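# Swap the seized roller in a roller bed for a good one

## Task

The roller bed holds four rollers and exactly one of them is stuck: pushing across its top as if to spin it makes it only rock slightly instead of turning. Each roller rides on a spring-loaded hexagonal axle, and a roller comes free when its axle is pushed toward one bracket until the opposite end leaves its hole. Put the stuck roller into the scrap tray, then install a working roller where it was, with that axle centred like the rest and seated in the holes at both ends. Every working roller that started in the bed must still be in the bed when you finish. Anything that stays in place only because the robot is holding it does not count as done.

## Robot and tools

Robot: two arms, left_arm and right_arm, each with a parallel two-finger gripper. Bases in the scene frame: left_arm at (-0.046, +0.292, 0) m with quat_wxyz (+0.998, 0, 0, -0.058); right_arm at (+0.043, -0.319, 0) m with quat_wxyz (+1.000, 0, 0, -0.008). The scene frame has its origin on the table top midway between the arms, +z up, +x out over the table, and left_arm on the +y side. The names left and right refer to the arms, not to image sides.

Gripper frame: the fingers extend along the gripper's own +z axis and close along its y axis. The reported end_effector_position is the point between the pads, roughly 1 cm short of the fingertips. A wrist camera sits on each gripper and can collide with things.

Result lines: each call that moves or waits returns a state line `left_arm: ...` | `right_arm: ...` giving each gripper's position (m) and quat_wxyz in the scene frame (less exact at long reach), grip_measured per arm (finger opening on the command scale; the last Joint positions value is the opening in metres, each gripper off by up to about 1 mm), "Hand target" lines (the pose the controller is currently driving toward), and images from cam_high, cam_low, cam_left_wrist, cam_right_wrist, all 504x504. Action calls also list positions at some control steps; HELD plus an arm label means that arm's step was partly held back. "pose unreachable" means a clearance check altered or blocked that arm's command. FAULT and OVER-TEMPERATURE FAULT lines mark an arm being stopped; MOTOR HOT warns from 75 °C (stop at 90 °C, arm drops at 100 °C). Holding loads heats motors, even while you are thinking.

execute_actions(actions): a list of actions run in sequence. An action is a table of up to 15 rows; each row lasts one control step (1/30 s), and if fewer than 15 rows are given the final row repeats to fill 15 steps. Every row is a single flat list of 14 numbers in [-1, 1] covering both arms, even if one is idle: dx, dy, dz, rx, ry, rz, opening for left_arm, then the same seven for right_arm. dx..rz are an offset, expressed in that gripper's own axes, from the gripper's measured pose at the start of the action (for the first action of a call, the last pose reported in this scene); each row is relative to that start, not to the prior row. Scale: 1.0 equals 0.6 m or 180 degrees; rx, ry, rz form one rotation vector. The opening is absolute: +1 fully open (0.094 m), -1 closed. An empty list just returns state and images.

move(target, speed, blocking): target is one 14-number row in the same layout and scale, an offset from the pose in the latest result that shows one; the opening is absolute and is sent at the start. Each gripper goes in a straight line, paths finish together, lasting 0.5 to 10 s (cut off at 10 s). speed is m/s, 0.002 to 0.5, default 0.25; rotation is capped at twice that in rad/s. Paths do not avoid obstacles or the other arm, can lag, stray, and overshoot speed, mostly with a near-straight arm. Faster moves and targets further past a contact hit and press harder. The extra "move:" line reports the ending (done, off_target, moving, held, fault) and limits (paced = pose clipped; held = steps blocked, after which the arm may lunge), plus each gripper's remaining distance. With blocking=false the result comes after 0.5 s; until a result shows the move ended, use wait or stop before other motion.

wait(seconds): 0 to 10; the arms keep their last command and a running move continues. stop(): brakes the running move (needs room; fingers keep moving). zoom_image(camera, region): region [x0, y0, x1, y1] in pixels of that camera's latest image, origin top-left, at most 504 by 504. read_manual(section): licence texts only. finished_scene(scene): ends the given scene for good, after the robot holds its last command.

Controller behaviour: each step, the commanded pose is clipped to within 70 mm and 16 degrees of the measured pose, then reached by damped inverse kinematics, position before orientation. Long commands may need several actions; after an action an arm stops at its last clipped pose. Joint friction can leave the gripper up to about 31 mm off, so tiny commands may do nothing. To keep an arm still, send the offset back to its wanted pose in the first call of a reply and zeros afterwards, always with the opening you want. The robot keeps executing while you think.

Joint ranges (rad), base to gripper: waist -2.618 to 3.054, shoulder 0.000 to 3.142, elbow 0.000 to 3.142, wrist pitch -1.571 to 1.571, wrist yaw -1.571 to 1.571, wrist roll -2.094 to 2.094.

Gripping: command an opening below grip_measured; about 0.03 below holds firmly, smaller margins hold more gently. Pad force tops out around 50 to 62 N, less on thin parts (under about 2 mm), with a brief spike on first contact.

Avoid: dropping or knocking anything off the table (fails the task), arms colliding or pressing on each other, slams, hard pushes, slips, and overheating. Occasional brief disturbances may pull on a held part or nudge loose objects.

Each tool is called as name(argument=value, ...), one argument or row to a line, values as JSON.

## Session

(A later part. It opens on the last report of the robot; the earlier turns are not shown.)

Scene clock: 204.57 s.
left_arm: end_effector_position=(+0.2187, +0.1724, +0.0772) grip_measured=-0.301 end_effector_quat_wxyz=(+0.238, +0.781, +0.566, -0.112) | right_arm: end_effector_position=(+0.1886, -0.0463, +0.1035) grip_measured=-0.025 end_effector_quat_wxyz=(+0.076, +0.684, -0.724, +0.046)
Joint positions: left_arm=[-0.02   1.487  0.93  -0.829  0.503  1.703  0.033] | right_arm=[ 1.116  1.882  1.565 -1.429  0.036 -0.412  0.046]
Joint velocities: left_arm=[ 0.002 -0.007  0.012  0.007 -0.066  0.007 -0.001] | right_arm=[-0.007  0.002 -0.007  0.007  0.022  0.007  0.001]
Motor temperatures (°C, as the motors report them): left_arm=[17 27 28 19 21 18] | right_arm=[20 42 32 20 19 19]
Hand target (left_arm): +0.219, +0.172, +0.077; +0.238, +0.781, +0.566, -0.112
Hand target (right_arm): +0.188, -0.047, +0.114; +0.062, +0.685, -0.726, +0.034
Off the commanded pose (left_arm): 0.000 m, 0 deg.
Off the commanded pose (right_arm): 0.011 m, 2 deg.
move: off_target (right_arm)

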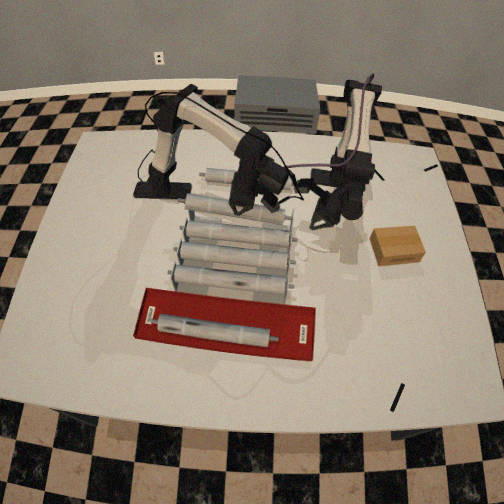

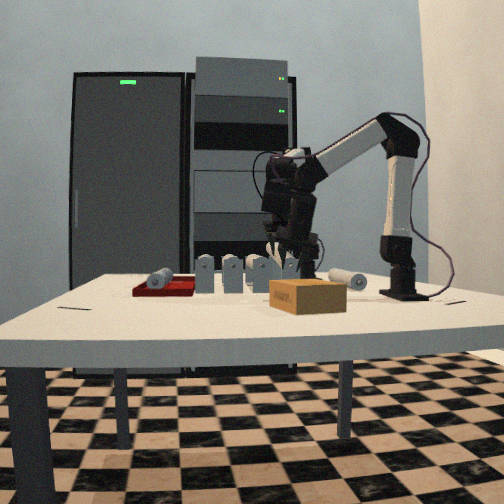

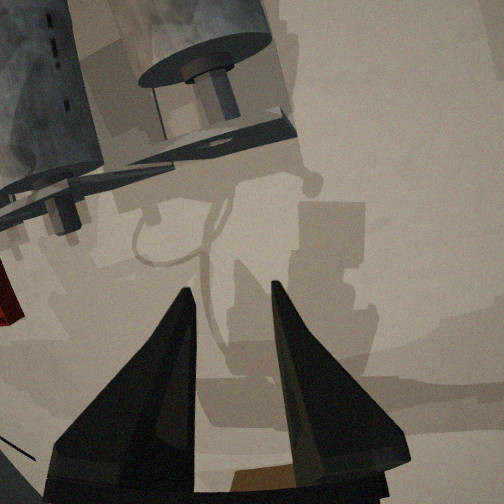

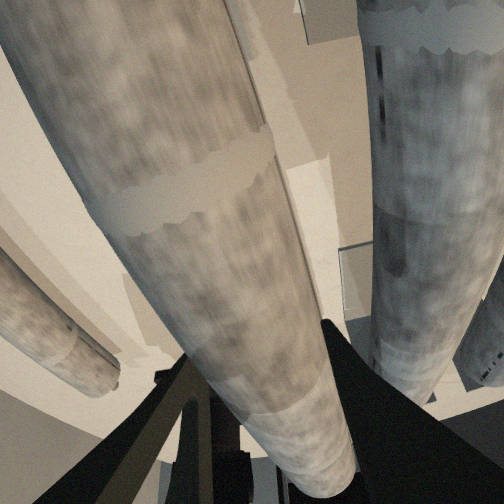

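move(
  target=[0,0,0,0,0,0,-0.3,0,0,-0.006,0,0,0.008,-0.1],
  speed=0.02,
)

zoom_image(
  camera="cam_low",
  region=[240,220,340,300],
)

Scene clock: 208.10 s.
left_arm: end_effector_position=(+0.2187, +0.1724, +0.0772) grip_measured=-0.301 end_effector_quat_wxyz=(+0.238, +0.781, +0.566, -0.112) | right_arm: end_effector_position=(+0.1886, -0.0463, +0.1035) grip_measured=-0.025 end_effector_quat_wxyz=(+0.076, +0.680, -0.728, +0.047)
Joint positions: left_arm=[-0.02   1.487  0.93  -0.829  0.503  1.703  0.033] | right_arm=[ 1.116  1.882  1.565 -1.429  0.036 -0.4    0.046]
Joint velocities: left_arm=[-0.032  0.002 -0.017  0.037 -0.066 -0.037  0.001] | right_arm=[ 0.002  0.002 -0.012 -0.022 -0.066  0.037  0.   ]
Motor temperatures (°C, as the motors report them): left_arm=[17 27 28 19 21 18] | right_arm=[20 42 32 20 19 19]
Hand target (left_arm): +0.219, +0.172, +0.077; +0.238, +0.781, +0.566, -0.112
Hand target (right_arm): +0.189, -0.046, +0.107; +0.075, +0.675, -0.732, +0.047
Off the commanded pose (left_arm): 0.000 m, 0 deg.
Off the commanded pose (right_arm): 0.004 m, 1 deg.
move: done

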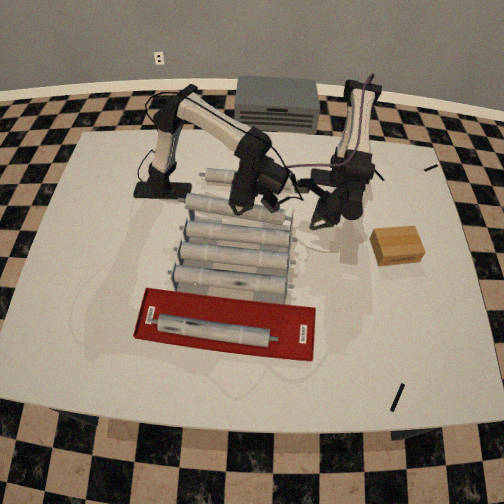

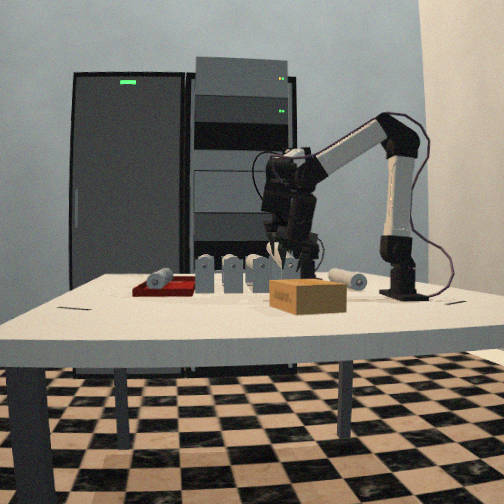

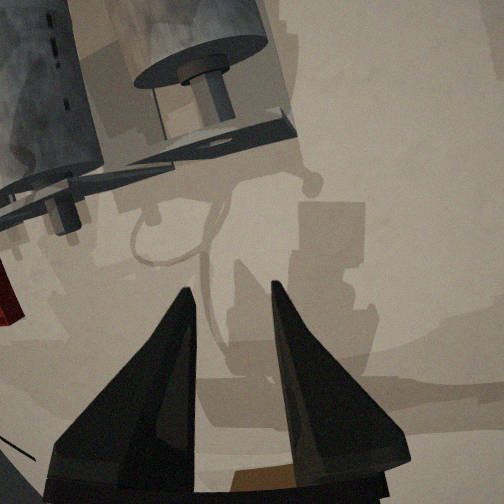

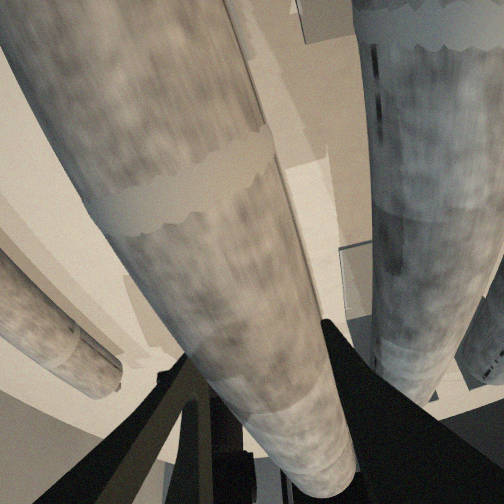

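Region (240, 220, 340, 300) of cam_low's 504x504 image, scaled by 5.040, with more detail than that image has; it fills the top 403 rows of this view, and the rest is white.

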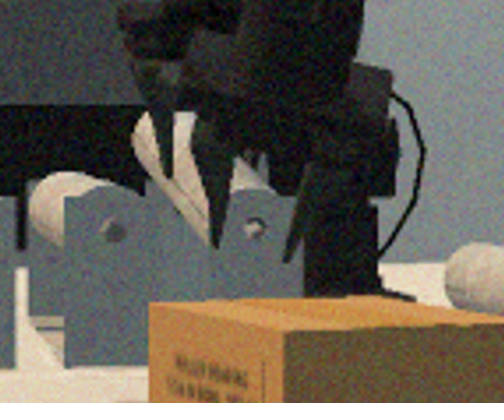

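Push lightly while descending.

move(
  target=[0,0,0,0,0,0,-0.3,-0.02,0,0.012,0,0,0,-0.1],
  speed=0.01,
)

zoom_image(
  camera="cam_low",
  region=[240,220,340,300],
)

Scene clock: 211.93 s.
left_arm: end_effector_position=(+0.2187, +0.1724, +0.0772) grip_measured=-0.301 end_effector_quat_wxyz=(+0.238, +0.781, +0.566, -0.112) | right_arm: end_effector_position=(+0.1890, -0.0431, +0.0897) grip_measured=-0.026 end_effector_quat_wxyz=(+0.089, +0.679, -0.727, +0.052)
Joint positions: left_arm=[-0.02   1.487  0.93  -0.829  0.503  1.703  0.033] | right_arm=[ 1.12   1.927  1.565 -1.414  0.037 -0.394  0.046]
Joint velocities: left_arm=[ 0.022  0.002 -0.007 -0.007  0.022 -0.066 -0.   ] | right_arm=[ 0.012  0.017 -0.007 -0.007  0.022 -0.007 -0.   ]
Motor temperatures (°C, as the motors report them): left_arm=[17 27 28 19 21 18] | right_arm=[20 41 31 20 19 19]
Hand target (left_arm): +0.219, +0.172, +0.077; +0.238, +0.781, +0.566, -0.112
Hand target (right_arm): +0.189, -0.036, +0.094; +0.076, +0.680, -0.728, +0.047
Off the commanded pose (left_arm): 0.000 m, 0 deg.
Off the commanded pose (right_arm): 0.009 m, 2 deg.
move: done

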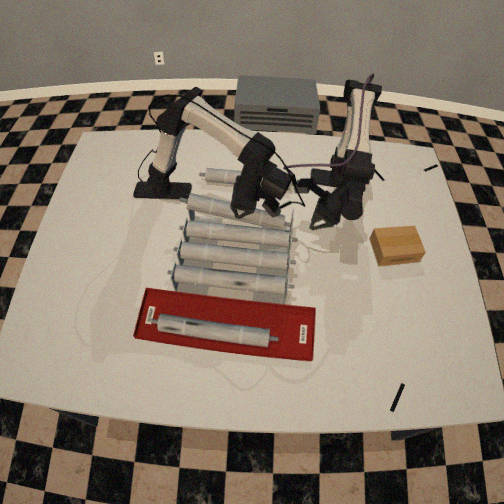

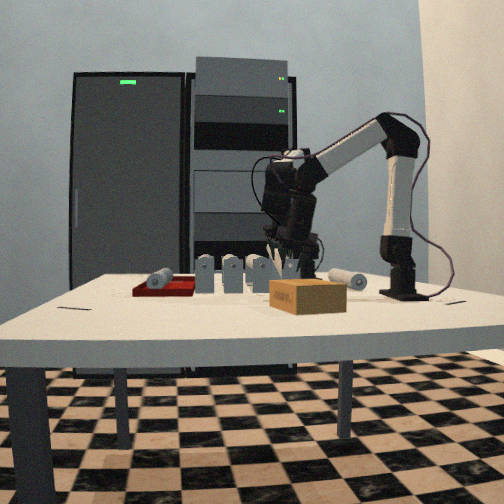

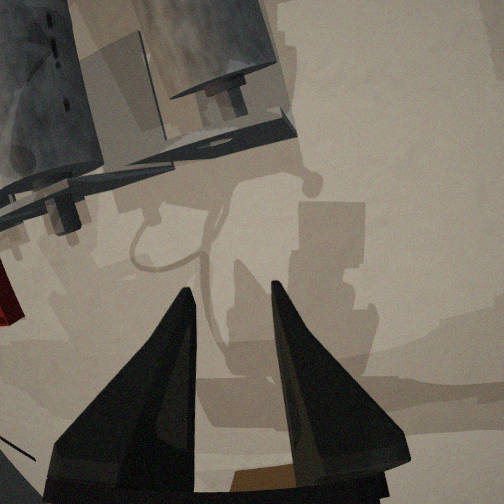

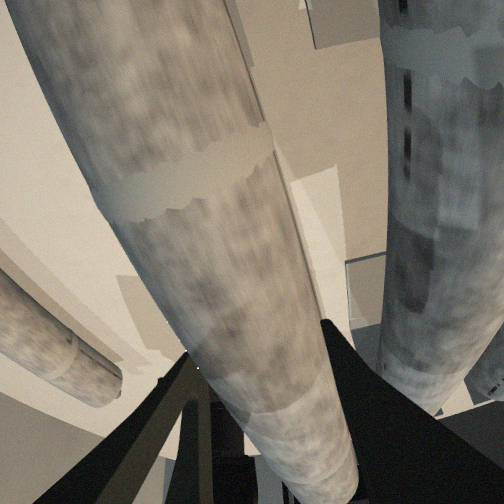

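Region (240, 220, 340, 300) of cam_low's 504x504 image, scaled by 5.040, with more detail than that image has; it fills the top 403 rows of this view, and the rest is white.

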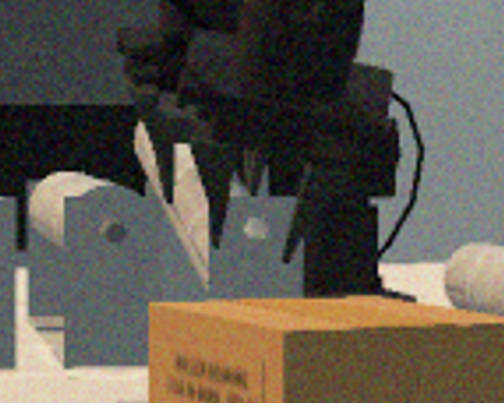

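move(
  target=[0,0,0,0,0,0,-0.3,0,0,-0.02,0,-0.035,0,-0.1],
  speed=0.01,
)

zoom_image(
  camera="cam_low",
  region=[240,220,340,300],
)

Scene clock: 220.60 s.
left_arm: end_effector_position=(+0.2187, +0.1724, +0.0772) grip_measured=-0.301 end_effector_quat_wxyz=(+0.238, +0.781, +0.566, -0.112) | right_arm: end_effector_position=(+0.1882, -0.0429, +0.0891) grip_measured=-0.028 end_effector_quat_wxyz=(+0.071, +0.681, -0.729, +0.028)
Joint positions: left_arm=[-0.02   1.487  0.93  -0.829  0.503  1.703  0.033] | right_arm=[ 1.106  1.879  1.507 -1.352  0.007 -0.413  0.046]
Joint velocities: left_arm=[-0.022 -0.007  0.012 -0.066  0.037  0.037  0.   ] | right_arm=[-0.007 -0.022  0.012  0.066 -0.051 -0.051 -0.   ]
Motor temperatures (°C, as the motors report them): left_arm=[17 27 28 19 21 18] | right_arm=[20 42 31 20 19 19]
Hand target (left_arm): +0.219, +0.172, +0.077; +0.238, +0.781, +0.566, -0.112
Hand target (right_arm): +0.189, -0.041, +0.101; +0.050, +0.681, -0.730, +0.014
Off the commanded pose (left_arm): 0.000 m, 0 deg.
Off the commanded pose (right_arm): 0.013 m, 3 deg.
move: off_target (right_arm)

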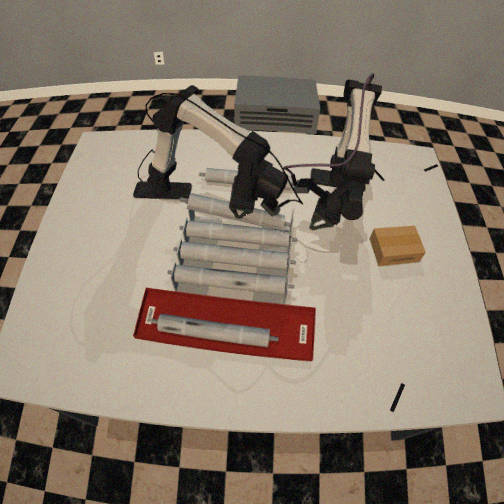

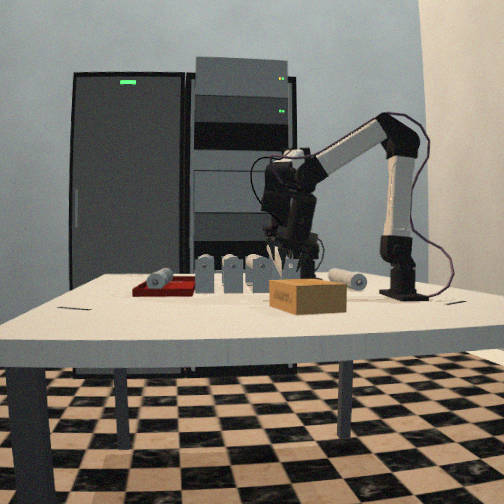

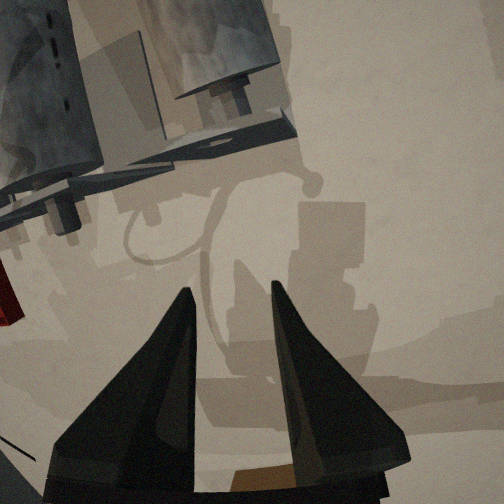

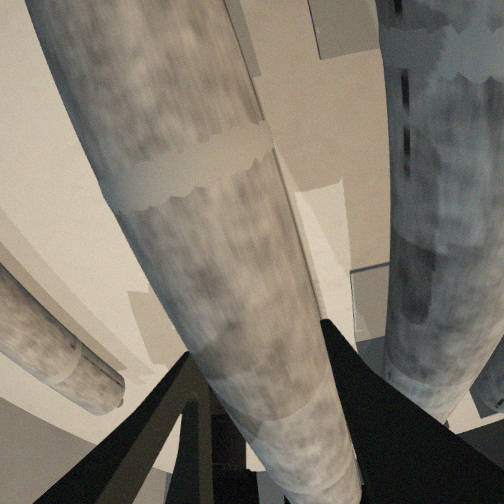

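Region (240, 220, 340, 300) of cam_low's 504x504 image, scaled by 5.040, with more detail than that image has; it fills the top 403 rows of this view, and the rest is white.

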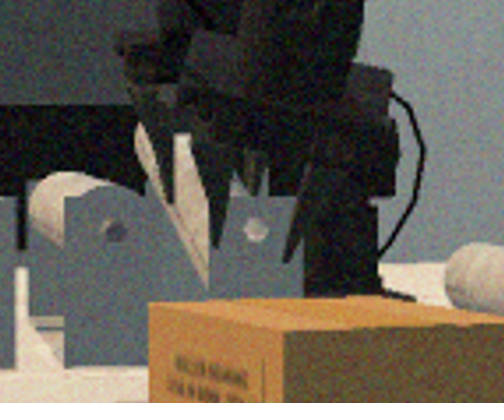

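move(
  target=[0,0,0,0,0,0,-0.3,0.005,-0.008,-0.053,0,0,0,-0.1],
  speed=0.015,
)

zoom_image(
  camera="cam_low",
  region=[240,220,340,300],
)

Scene clock: 225.13 s.
left_arm: end_effector_position=(+0.2187, +0.1724, +0.0772) grip_measured=-0.301 end_effector_quat_wxyz=(+0.238, +0.781, +0.566, -0.112) | right_arm: end_effector_position=(+0.1911, -0.0429, +0.1061) grip_measured=-0.029 end_effector_quat_wxyz=(+0.081, +0.681, -0.727, +0.031)
Joint positions: left_arm=[-0.02   1.487  0.93  -0.829  0.503  1.703  0.033] | right_arm=[ 1.098  1.896  1.596 -1.443  0.007 -0.423  0.046]
Joint velocities: left_arm=[-0.002 -0.002  0.012  0.007  0.022  0.007  0.   ] | right_arm=[ 0.012  0.007 -0.002  0.007 -0.022 -0.007  0.   ]
Motor temperatures (°C, as the motors report them): left_arm=[17 27 28 19 21 18] | right_arm=[20 42 31 20 19 19]
Hand target (left_arm): +0.219, +0.172, +0.077; +0.238, +0.781, +0.566, -0.112
Hand target (right_arm): +0.195, -0.042, +0.120; +0.071, +0.681, -0.729, +0.028
Off the commanded pose (left_arm): 0.000 m, 0 deg.
Off the commanded pose (right_arm): 0.015 m, 1 deg.
move: off_target (right_arm)

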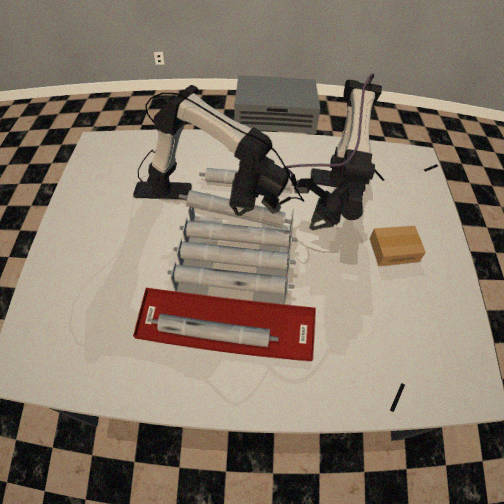

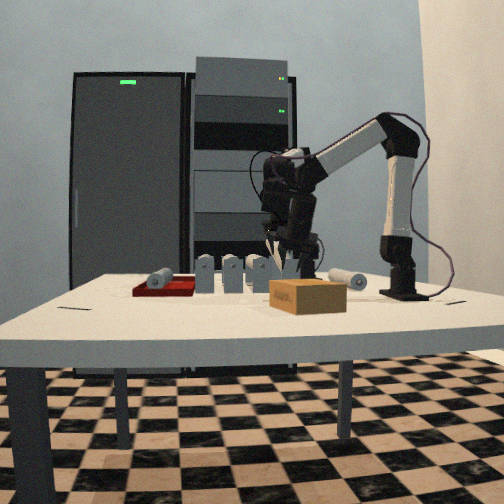

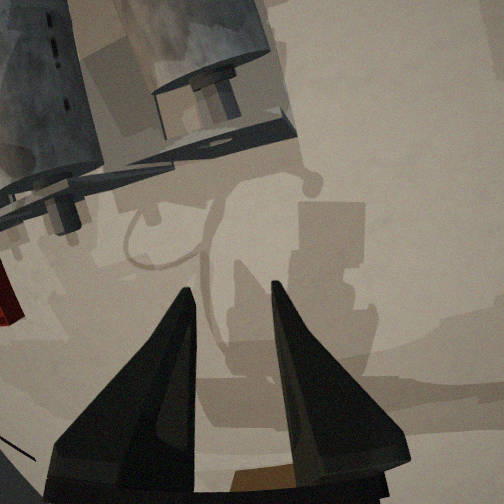

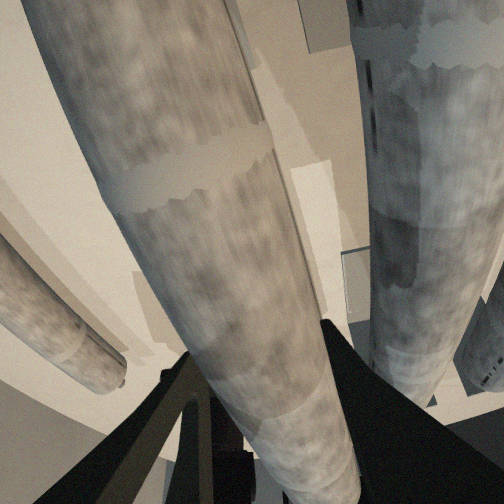

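Region (240, 220, 340, 300) of cam_low's 504x504 image, scaled by 5.040, with more detail than that image has; it fills the top 403 rows of this view, and the rest is white.

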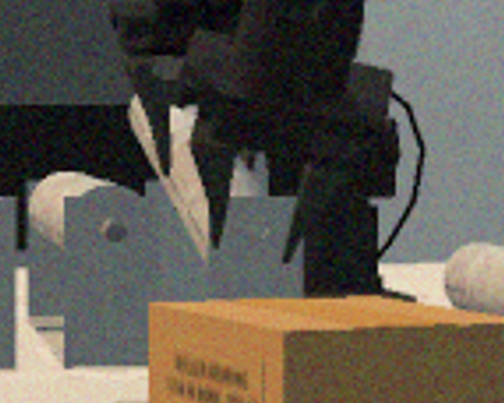

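Still low by ~1cm; untilt now that it's free.

move(
  target=[0,0,0,0,0,0,-0.3,0,-0.004,-0.023,0,-0.025,0,-0.1],
  speed=0.015,
)

zoom_image(
  camera="cam_low",
  region=[240,220,340,300],
)

Scene clock: 229.90 s.
left_arm: end_effector_position=(+0.2187, +0.1724, +0.0772) grip_measured=-0.301 end_effector_quat_wxyz=(+0.238, +0.781, +0.566, -0.112) | right_arm: end_effector_position=(+0.1928, -0.0436, +0.1067) grip_measured=-0.029 end_effector_quat_wxyz=(+0.077, +0.682, -0.727, +0.019)
Joint positions: left_arm=[-0.02   1.487  0.93  -0.829  0.503  1.703  0.033] | right_arm=[ 1.082  1.883  1.582 -1.428 -0.011 -0.443  0.046]
Joint velocities: left_arm=[ 0.002  0.002  0.002 -0.022 -0.037 -0.007  0.   ] | right_arm=[ 0.017  0.012  0.007  0.037  0.007 -0.081  0.001]
Motor temperatures (°C, as the motors report them): left_arm=[17 27 28 19 21 18] | right_arm=[20 42 31 20 19 19]
Hand target (left_arm): +0.219, +0.172, +0.077; +0.238, +0.781, +0.566, -0.112
Hand target (right_arm): +0.194, -0.041, +0.120; +0.052, +0.682, -0.729, +0.004
Off the commanded pose (left_arm): 0.000 m, 0 deg.
Off the commanded pose (right_arm): 0.013 m, 3 deg.
move: off_target (right_arm)

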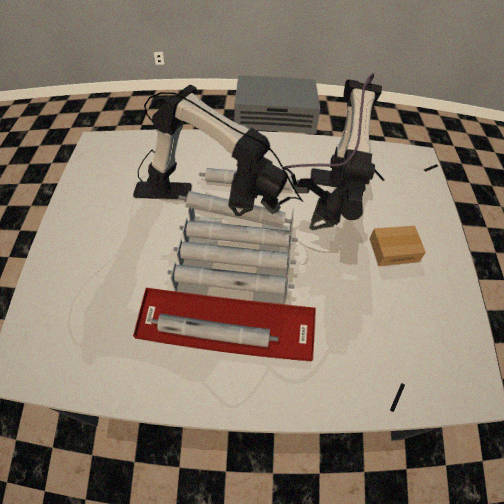

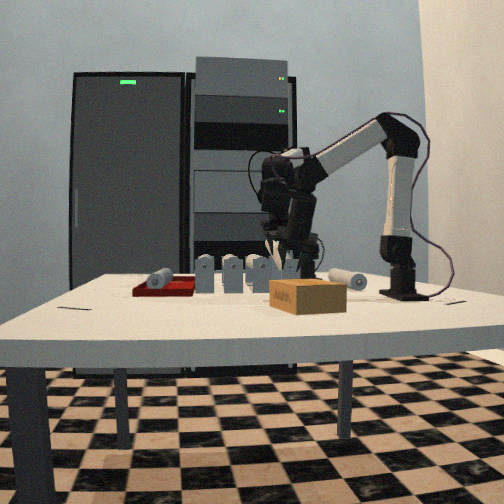

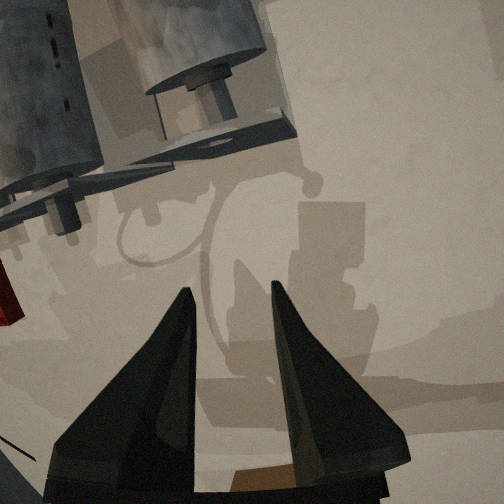

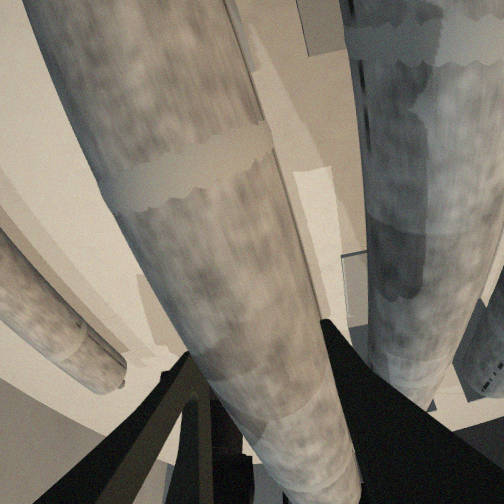

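Region (240, 220, 340, 300) of cam_low's 504x504 image, scaled by 5.040, with more detail than that image has; it fills the top 403 rows of this view, and the rest is white.

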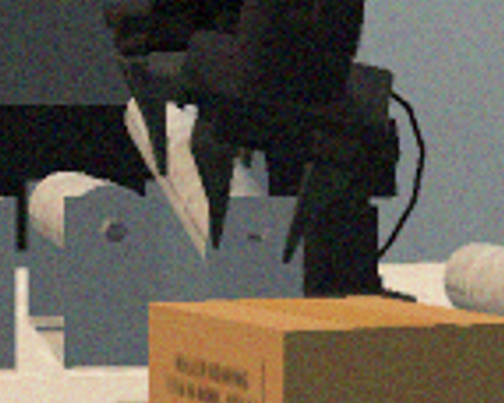

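move(
  target=[0,0,0,0,0,0,-0.3,0,0,-0.023,0,-0.03,0,-0.1],
  speed=0.015,
)

zoom_image(
  camera="cam_low",
  region=[240,220,340,300],
)

Scene clock: 235.97 s.
left_arm: end_effector_position=(+0.2187, +0.1724, +0.0772) grip_measured=-0.301 end_effector_quat_wxyz=(+0.238, +0.781, +0.566, -0.112) | right_arm: end_effector_position=(+0.1930, -0.0452, +0.1072) grip_measured=-0.029 end_effector_quat_wxyz=(+0.068, +0.682, -0.728, +0.003)
Joint positions: left_arm=[-0.02   1.487  0.93  -0.829  0.503  1.703  0.033] | right_arm=[ 1.067  1.852  1.547 -1.397 -0.034 -0.458  0.046]
Joint velocities: left_arm=[-0.012  0.002 -0.007 -0.007 -0.037  0.037 -0.001] | right_arm=[ 0.002 -0.007 -0.002  0.007 -0.051  0.037  0.   ]
Motor temperatures (°C, as the motors report them): left_arm=[17 27 28 19 21 18] | right_arm=[20 43 31 20 19 19]
Hand target (left_arm): +0.219, +0.172, +0.077; +0.238, +0.781, +0.566, -0.112
Hand target (right_arm): +0.194, -0.042, +0.120; +0.043, +0.683, -0.729, -0.014
Off the commanded pose (left_arm): 0.000 m, 0 deg.
Off the commanded pose (right_arm): 0.014 m, 3 deg.
move: off_target (right_arm)

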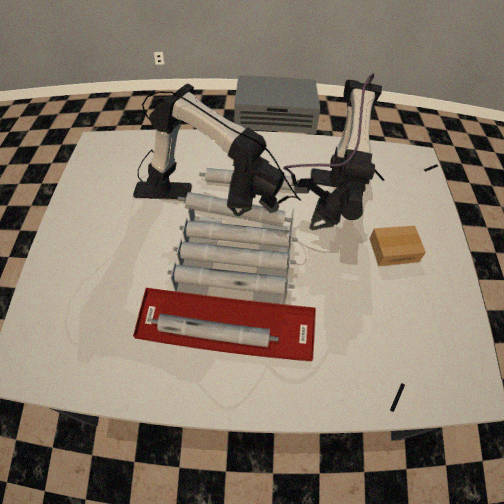

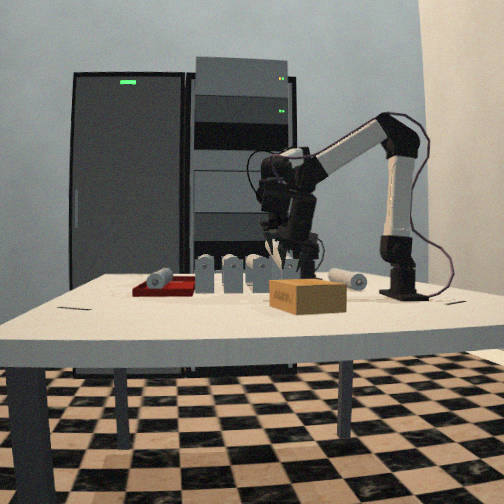

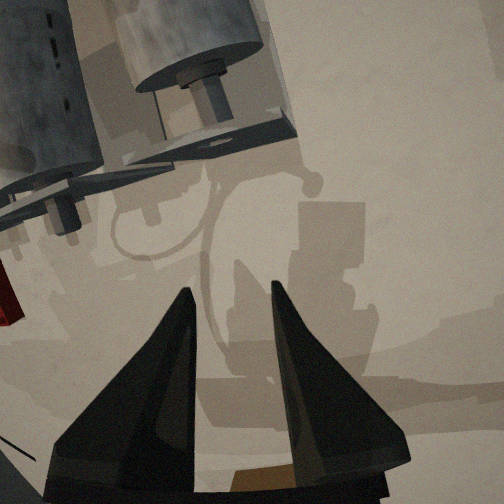

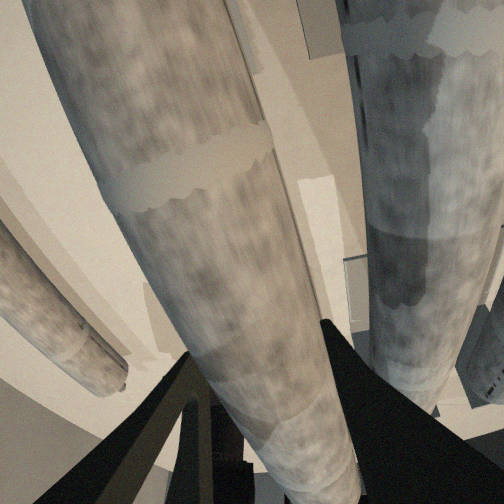

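Region (240, 220, 340, 300) of cam_low's 504x504 image, scaled by 5.040, with more detail than that image has; it fills the top 403 rows of this view, and the rest is white.

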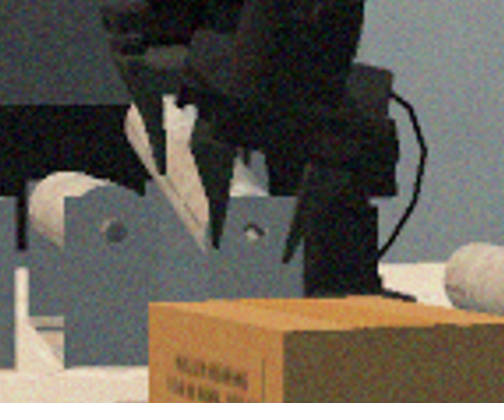

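Slightly high; push in (it sags a little).

move(
  target=[0,0,0,0,0,0,-0.3,-0.04,0.004,-0.022,0,-0.017,0,-0.1],
  speed=0.012,
)

zoom_image(
  camera="cam_low",
  region=[240,220,340,300],
)

Scene clock: 240.27 s.
left_arm: end_effector_position=(+0.2187, +0.1724, +0.0772) grip_measured=-0.301 end_effector_quat_wxyz=(+0.238, +0.781, +0.566, -0.112) | right_arm: end_effector_position=(+0.1913, -0.0436, +0.1062) grip_measured=-0.029 end_effector_quat_wxyz=(+0.086, +0.678, -0.730, +0.012)
Joint positions: left_arm=[-0.02   1.487  0.93  -0.829  0.503  1.703  0.033] | right_arm=[ 1.076  1.893  1.591 -1.44  -0.03  -0.439  0.046]
Joint velocities: left_arm=[ 0.007 -0.007 -0.002 -0.051 -0.066  0.066  0.   ] | right_arm=[-0.007  0.012 -0.007 -0.022 -0.007 -0.081 -0.001]
Motor temperatures (°C, as the motors report them): left_arm=[17 27 29 19 21 18] | right_arm=[20 43 31 20 19 19]
Hand target (left_arm): +0.219, +0.172, +0.077; +0.238, +0.781, +0.566, -0.112
Hand target (right_arm): +0.192, -0.021, +0.119; +0.049, +0.683, -0.728, -0.016
Off the commanded pose (left_arm): 0.000 m, 0 deg.
Off the commanded pose (right_arm): 0.027 m, 5 deg.
move: off_target (right_arm)

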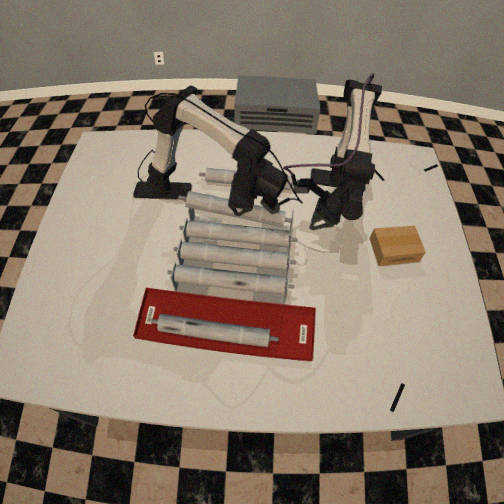

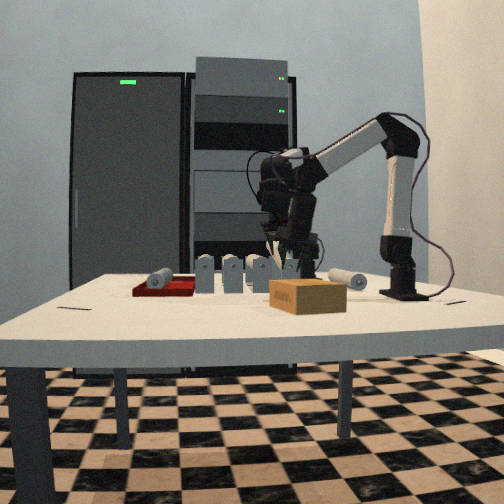

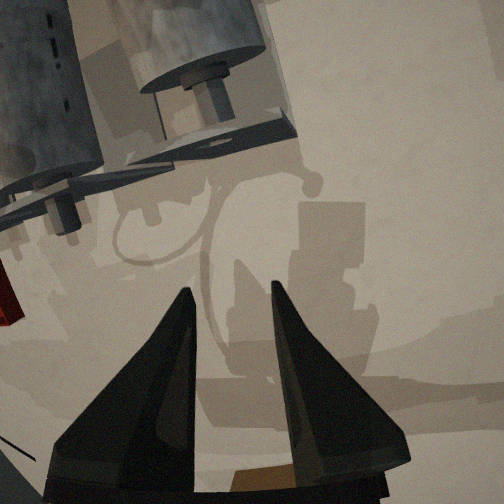

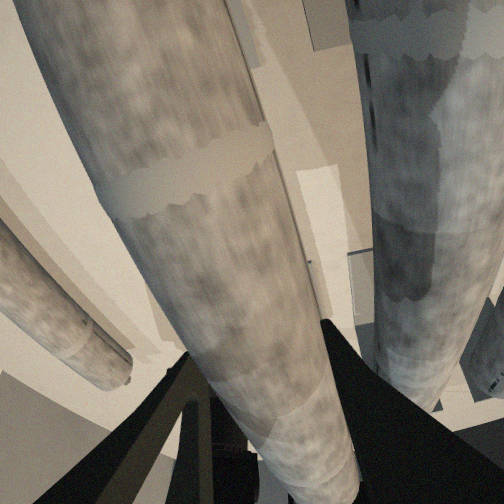

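Region (240, 220, 340, 300) of cam_low's 504x504 image, scaled by 5.040, with more detail than that image has; it fills the top 403 rows of this view, and the rest is white.

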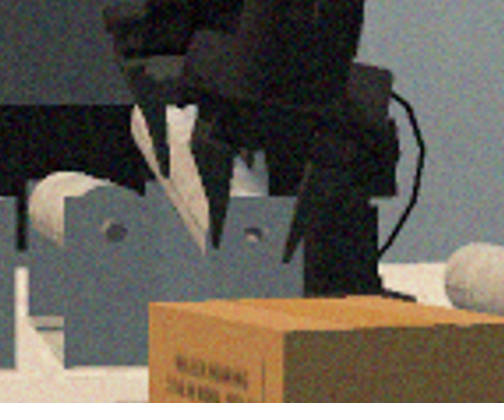

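move(
  target=[0,0,0,0,0,0,-0.3,-0.07,0,-0.022,0.06,-0.02,0,-0.1],
  speed=0.015,
)

zoom_image(
  camera="cam_low",
  region=[240,220,340,300],
)

Scene clock: 250.87 s.
left_arm: end_effector_position=(+0.2187, +0.1724, +0.0772) grip_measured=-0.301 end_effector_quat_wxyz=(+0.238, +0.781, +0.566, -0.112) | right_arm: end_effector_position=(+0.1880, -0.0423, +0.1053) grip_measured=-0.033 end_effector_quat_wxyz=(+0.068, +0.677, -0.726, +0.099)
Joint positions: left_arm=[-0.02   1.487  0.93  -0.829  0.503  1.703  0.033] | right_arm=[ 1.173  1.919  1.612 -1.468  0.127 -0.33   0.045]
Joint velocities: left_arm=[ 0.002 -0.002 -0.007 -0.022  0.066 -0.037  0.   ] | right_arm=[-0.012 -0.012  0.002 -0.081 -0.022  0.037 -0.   ]
Motor temperatures (°C, as the motors report them): left_arm=[17 27 29 19 21 18] | right_arm=[20 41 33 20 19 19]
Hand target (left_arm): +0.219, +0.172, +0.077; +0.238, +0.781, +0.566, -0.112
Hand target (right_arm): +0.193, -0.003, +0.116; -0.000, +0.684, -0.727, +0.058
Off the commanded pose (left_arm): 0.000 m, 0 deg.
Off the commanded pose (right_arm): 0.043 m, 9 deg.
move: off_target (right_arm)

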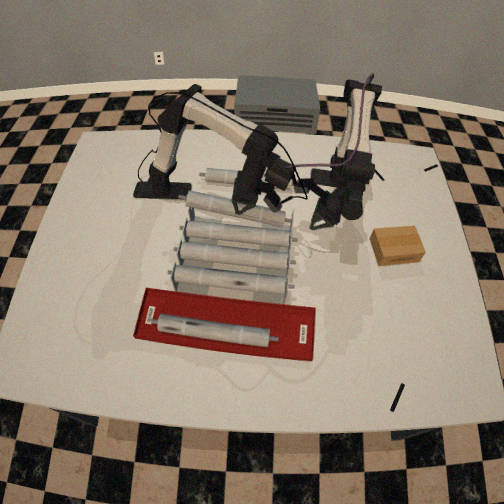

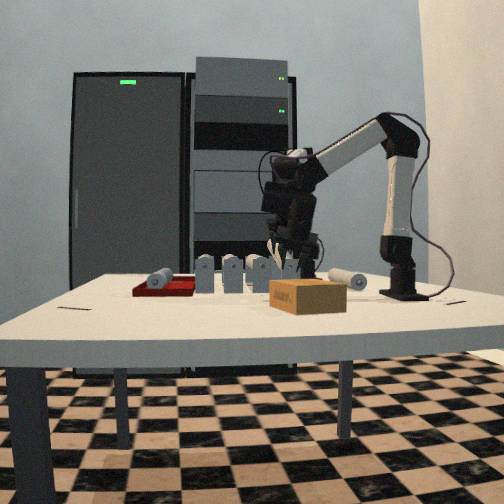

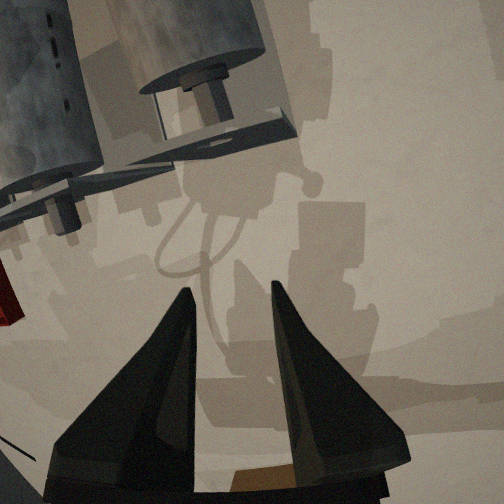

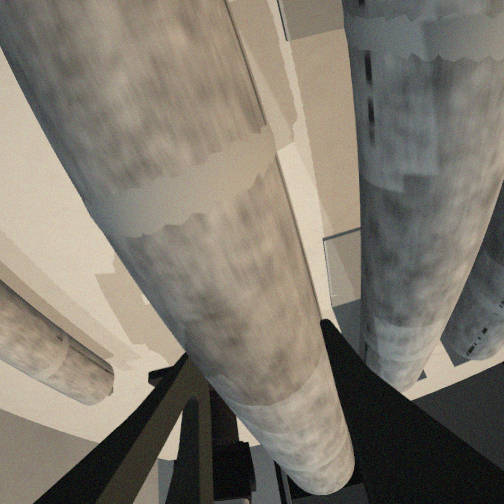

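Region (240, 220, 340, 300) of cam_low's 504x504 image, scaled by 5.040, with more detail than that image has; it fills the top 403 rows of this view, and the rest is white.

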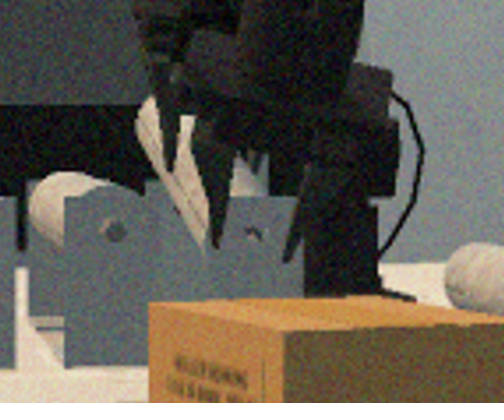

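move(
  target=[0,0,0,0,0,0,-0.3,0.03,0,-0.09,-0.04,-0.03,0,-0.1],
  speed=0.03,
)

move(
  target=[-0.08,0,-0.03,0,0,0,-0.3,0,0,-0.02,0,0,0,-0.1],
  speed=0.03,
)

zoom_image(
  camera="cam_low",
  region=[240,200,340,280],
)

zoom_image(
  camera="cam_high",
  region=[230,170,330,250],
)

Scene clock: 259.83 s.
left_arm: end_effector_position=(+0.2187, +0.1724, +0.0772) grip_measured=-0.301 end_effector_quat_wxyz=(+0.238, +0.781, +0.566, -0.112) | right_arm: end_effector_position=(+0.1845, -0.0439, +0.1584) grip_measured=-0.098 end_effector_quat_wxyz=(+0.039, +0.677, -0.735, +0.011)
Joint positions: left_arm=[-0.02   1.487  0.93  -0.829  0.503  1.703  0.033] | right_arm=[ 1.108  1.799  1.689 -1.542 -0.005 -0.398  0.042]
Joint velocities: left_arm=[-0.007 -0.007  0.002 -0.007  0.022  0.007 -0.002] | right_arm=[-0.027 -0.012  0.002  0.051 -0.081  0.007 -0.   ]
Motor temperatures (°C, as the motors report them): left_arm=[17 27 29 19 21 18] | right_arm=[20 41 34 20 19 19]
Hand target (left_arm): +0.219, +0.172, +0.077; +0.238, +0.781, +0.566, -0.112
Hand target (right_arm): +0.185, -0.046, +0.162; +0.043, +0.677, -0.735, +0.009
Off the commanded pose (left_arm): 0.000 m, 0 deg.
Off the commanded pose (right_arm): 0.005 m, 4 deg.
joint sent to its limit (right arm) — the command would take joint 4 (wrist pitch) past its lower limit, so that joint was sent only as far as its limit.
move: off_target (right_arm)

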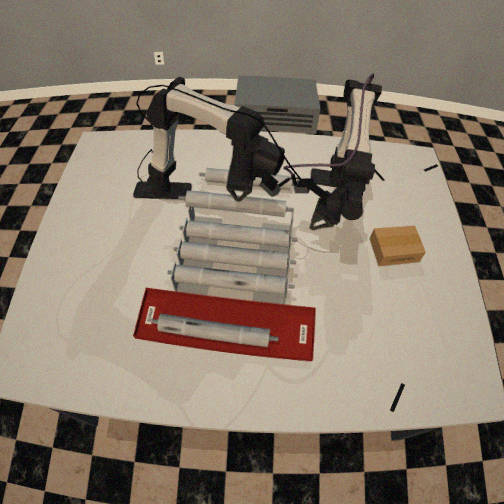

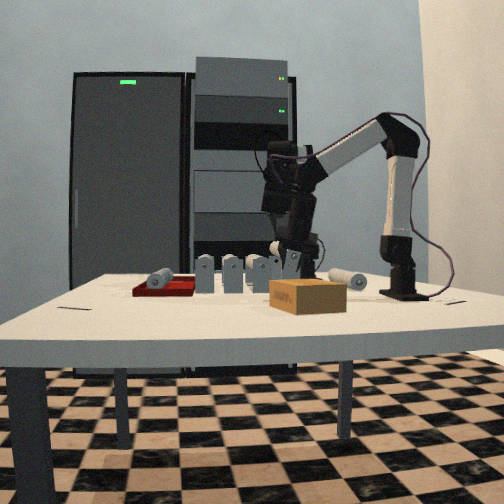

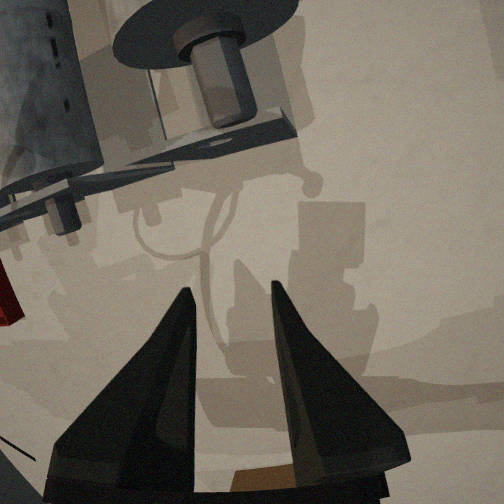

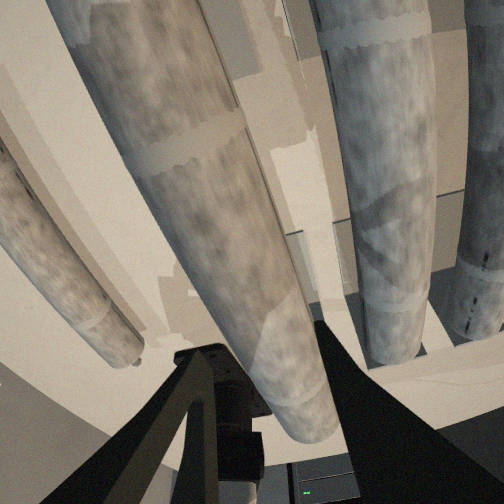

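Scene clock: 261.80 s.
left_arm: end_effector_position=(+0.2031, +0.1404, +0.1101) grip_measured=-0.301 end_effector_quat_wxyz=(+0.243, +0.780, +0.564, -0.120) | right_arm: end_effector_position=(+0.1854, -0.0421, +0.1612) grip_measured=-0.098 end_effector_quat_wxyz=(+0.034, +0.677, -0.735, +0.010)
Joint positions: left_arm=[-0.148  1.405  0.984 -0.898  0.493  1.562  0.033] | right_arm=[ 1.108  1.799  1.702 -1.544 -0.005 -0.398  0.042]
Joint velocities: left_arm=[-0.017 -0.022  0.007 -0.022 -0.095  0.066  0.   ] | right_arm=[-0.022  0.002 -0.002 -0.022  0.022 -0.022  0.001]
Motor temperatures (°C, as the motors report them): left_arm=[17 27 29 19 21 18] | right_arm=[20 41 34 20 19 19]
Hand target (left_arm): +0.201, +0.140, +0.115; +0.239, +0.781, +0.566, -0.114
Hand target (right_arm): +0.185, -0.043, +0.170; +0.027, +0.678, -0.735, +0.007
Off the commanded pose (left_arm): 0.005 m, 1 deg.
Off the commanded pose (right_arm): 0.009 m, 1 deg.
joint sent to its limit (right arm) — the command would take joint 4 (wrist pitch) past its lower limit, so that joint was sent only as far as its limit.
move: done

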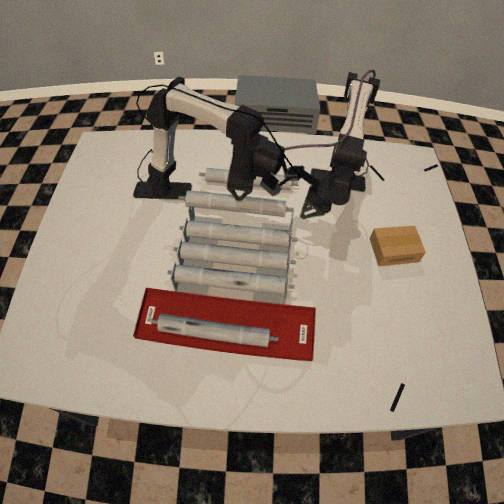

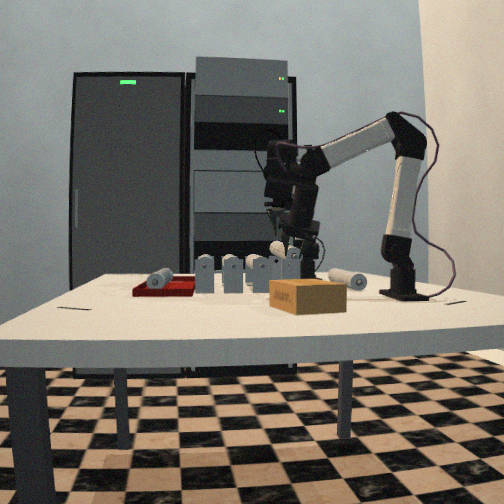

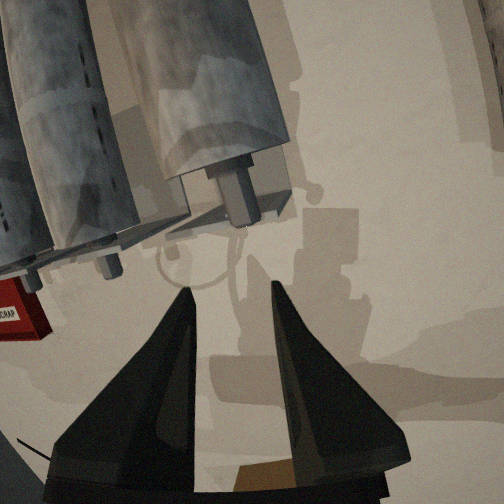

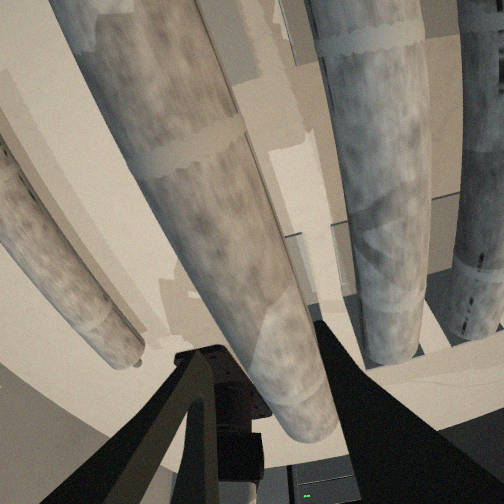

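Region (240, 200, 340, 280) of cam_low's 504x504 image, scaled by 5.040, with more detail than that image has; it fills the top 403 rows of this view, and the rest is white.

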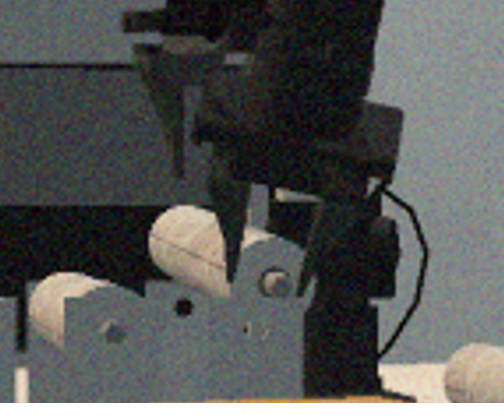

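Region (230, 170, 330, 250) of cam_high's 504x504 image, scaled by 5.040, with more detail than that image has; it fills the top 403 rows of this view, and the rest is white.

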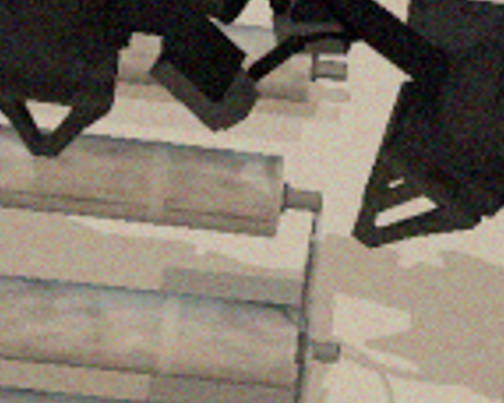

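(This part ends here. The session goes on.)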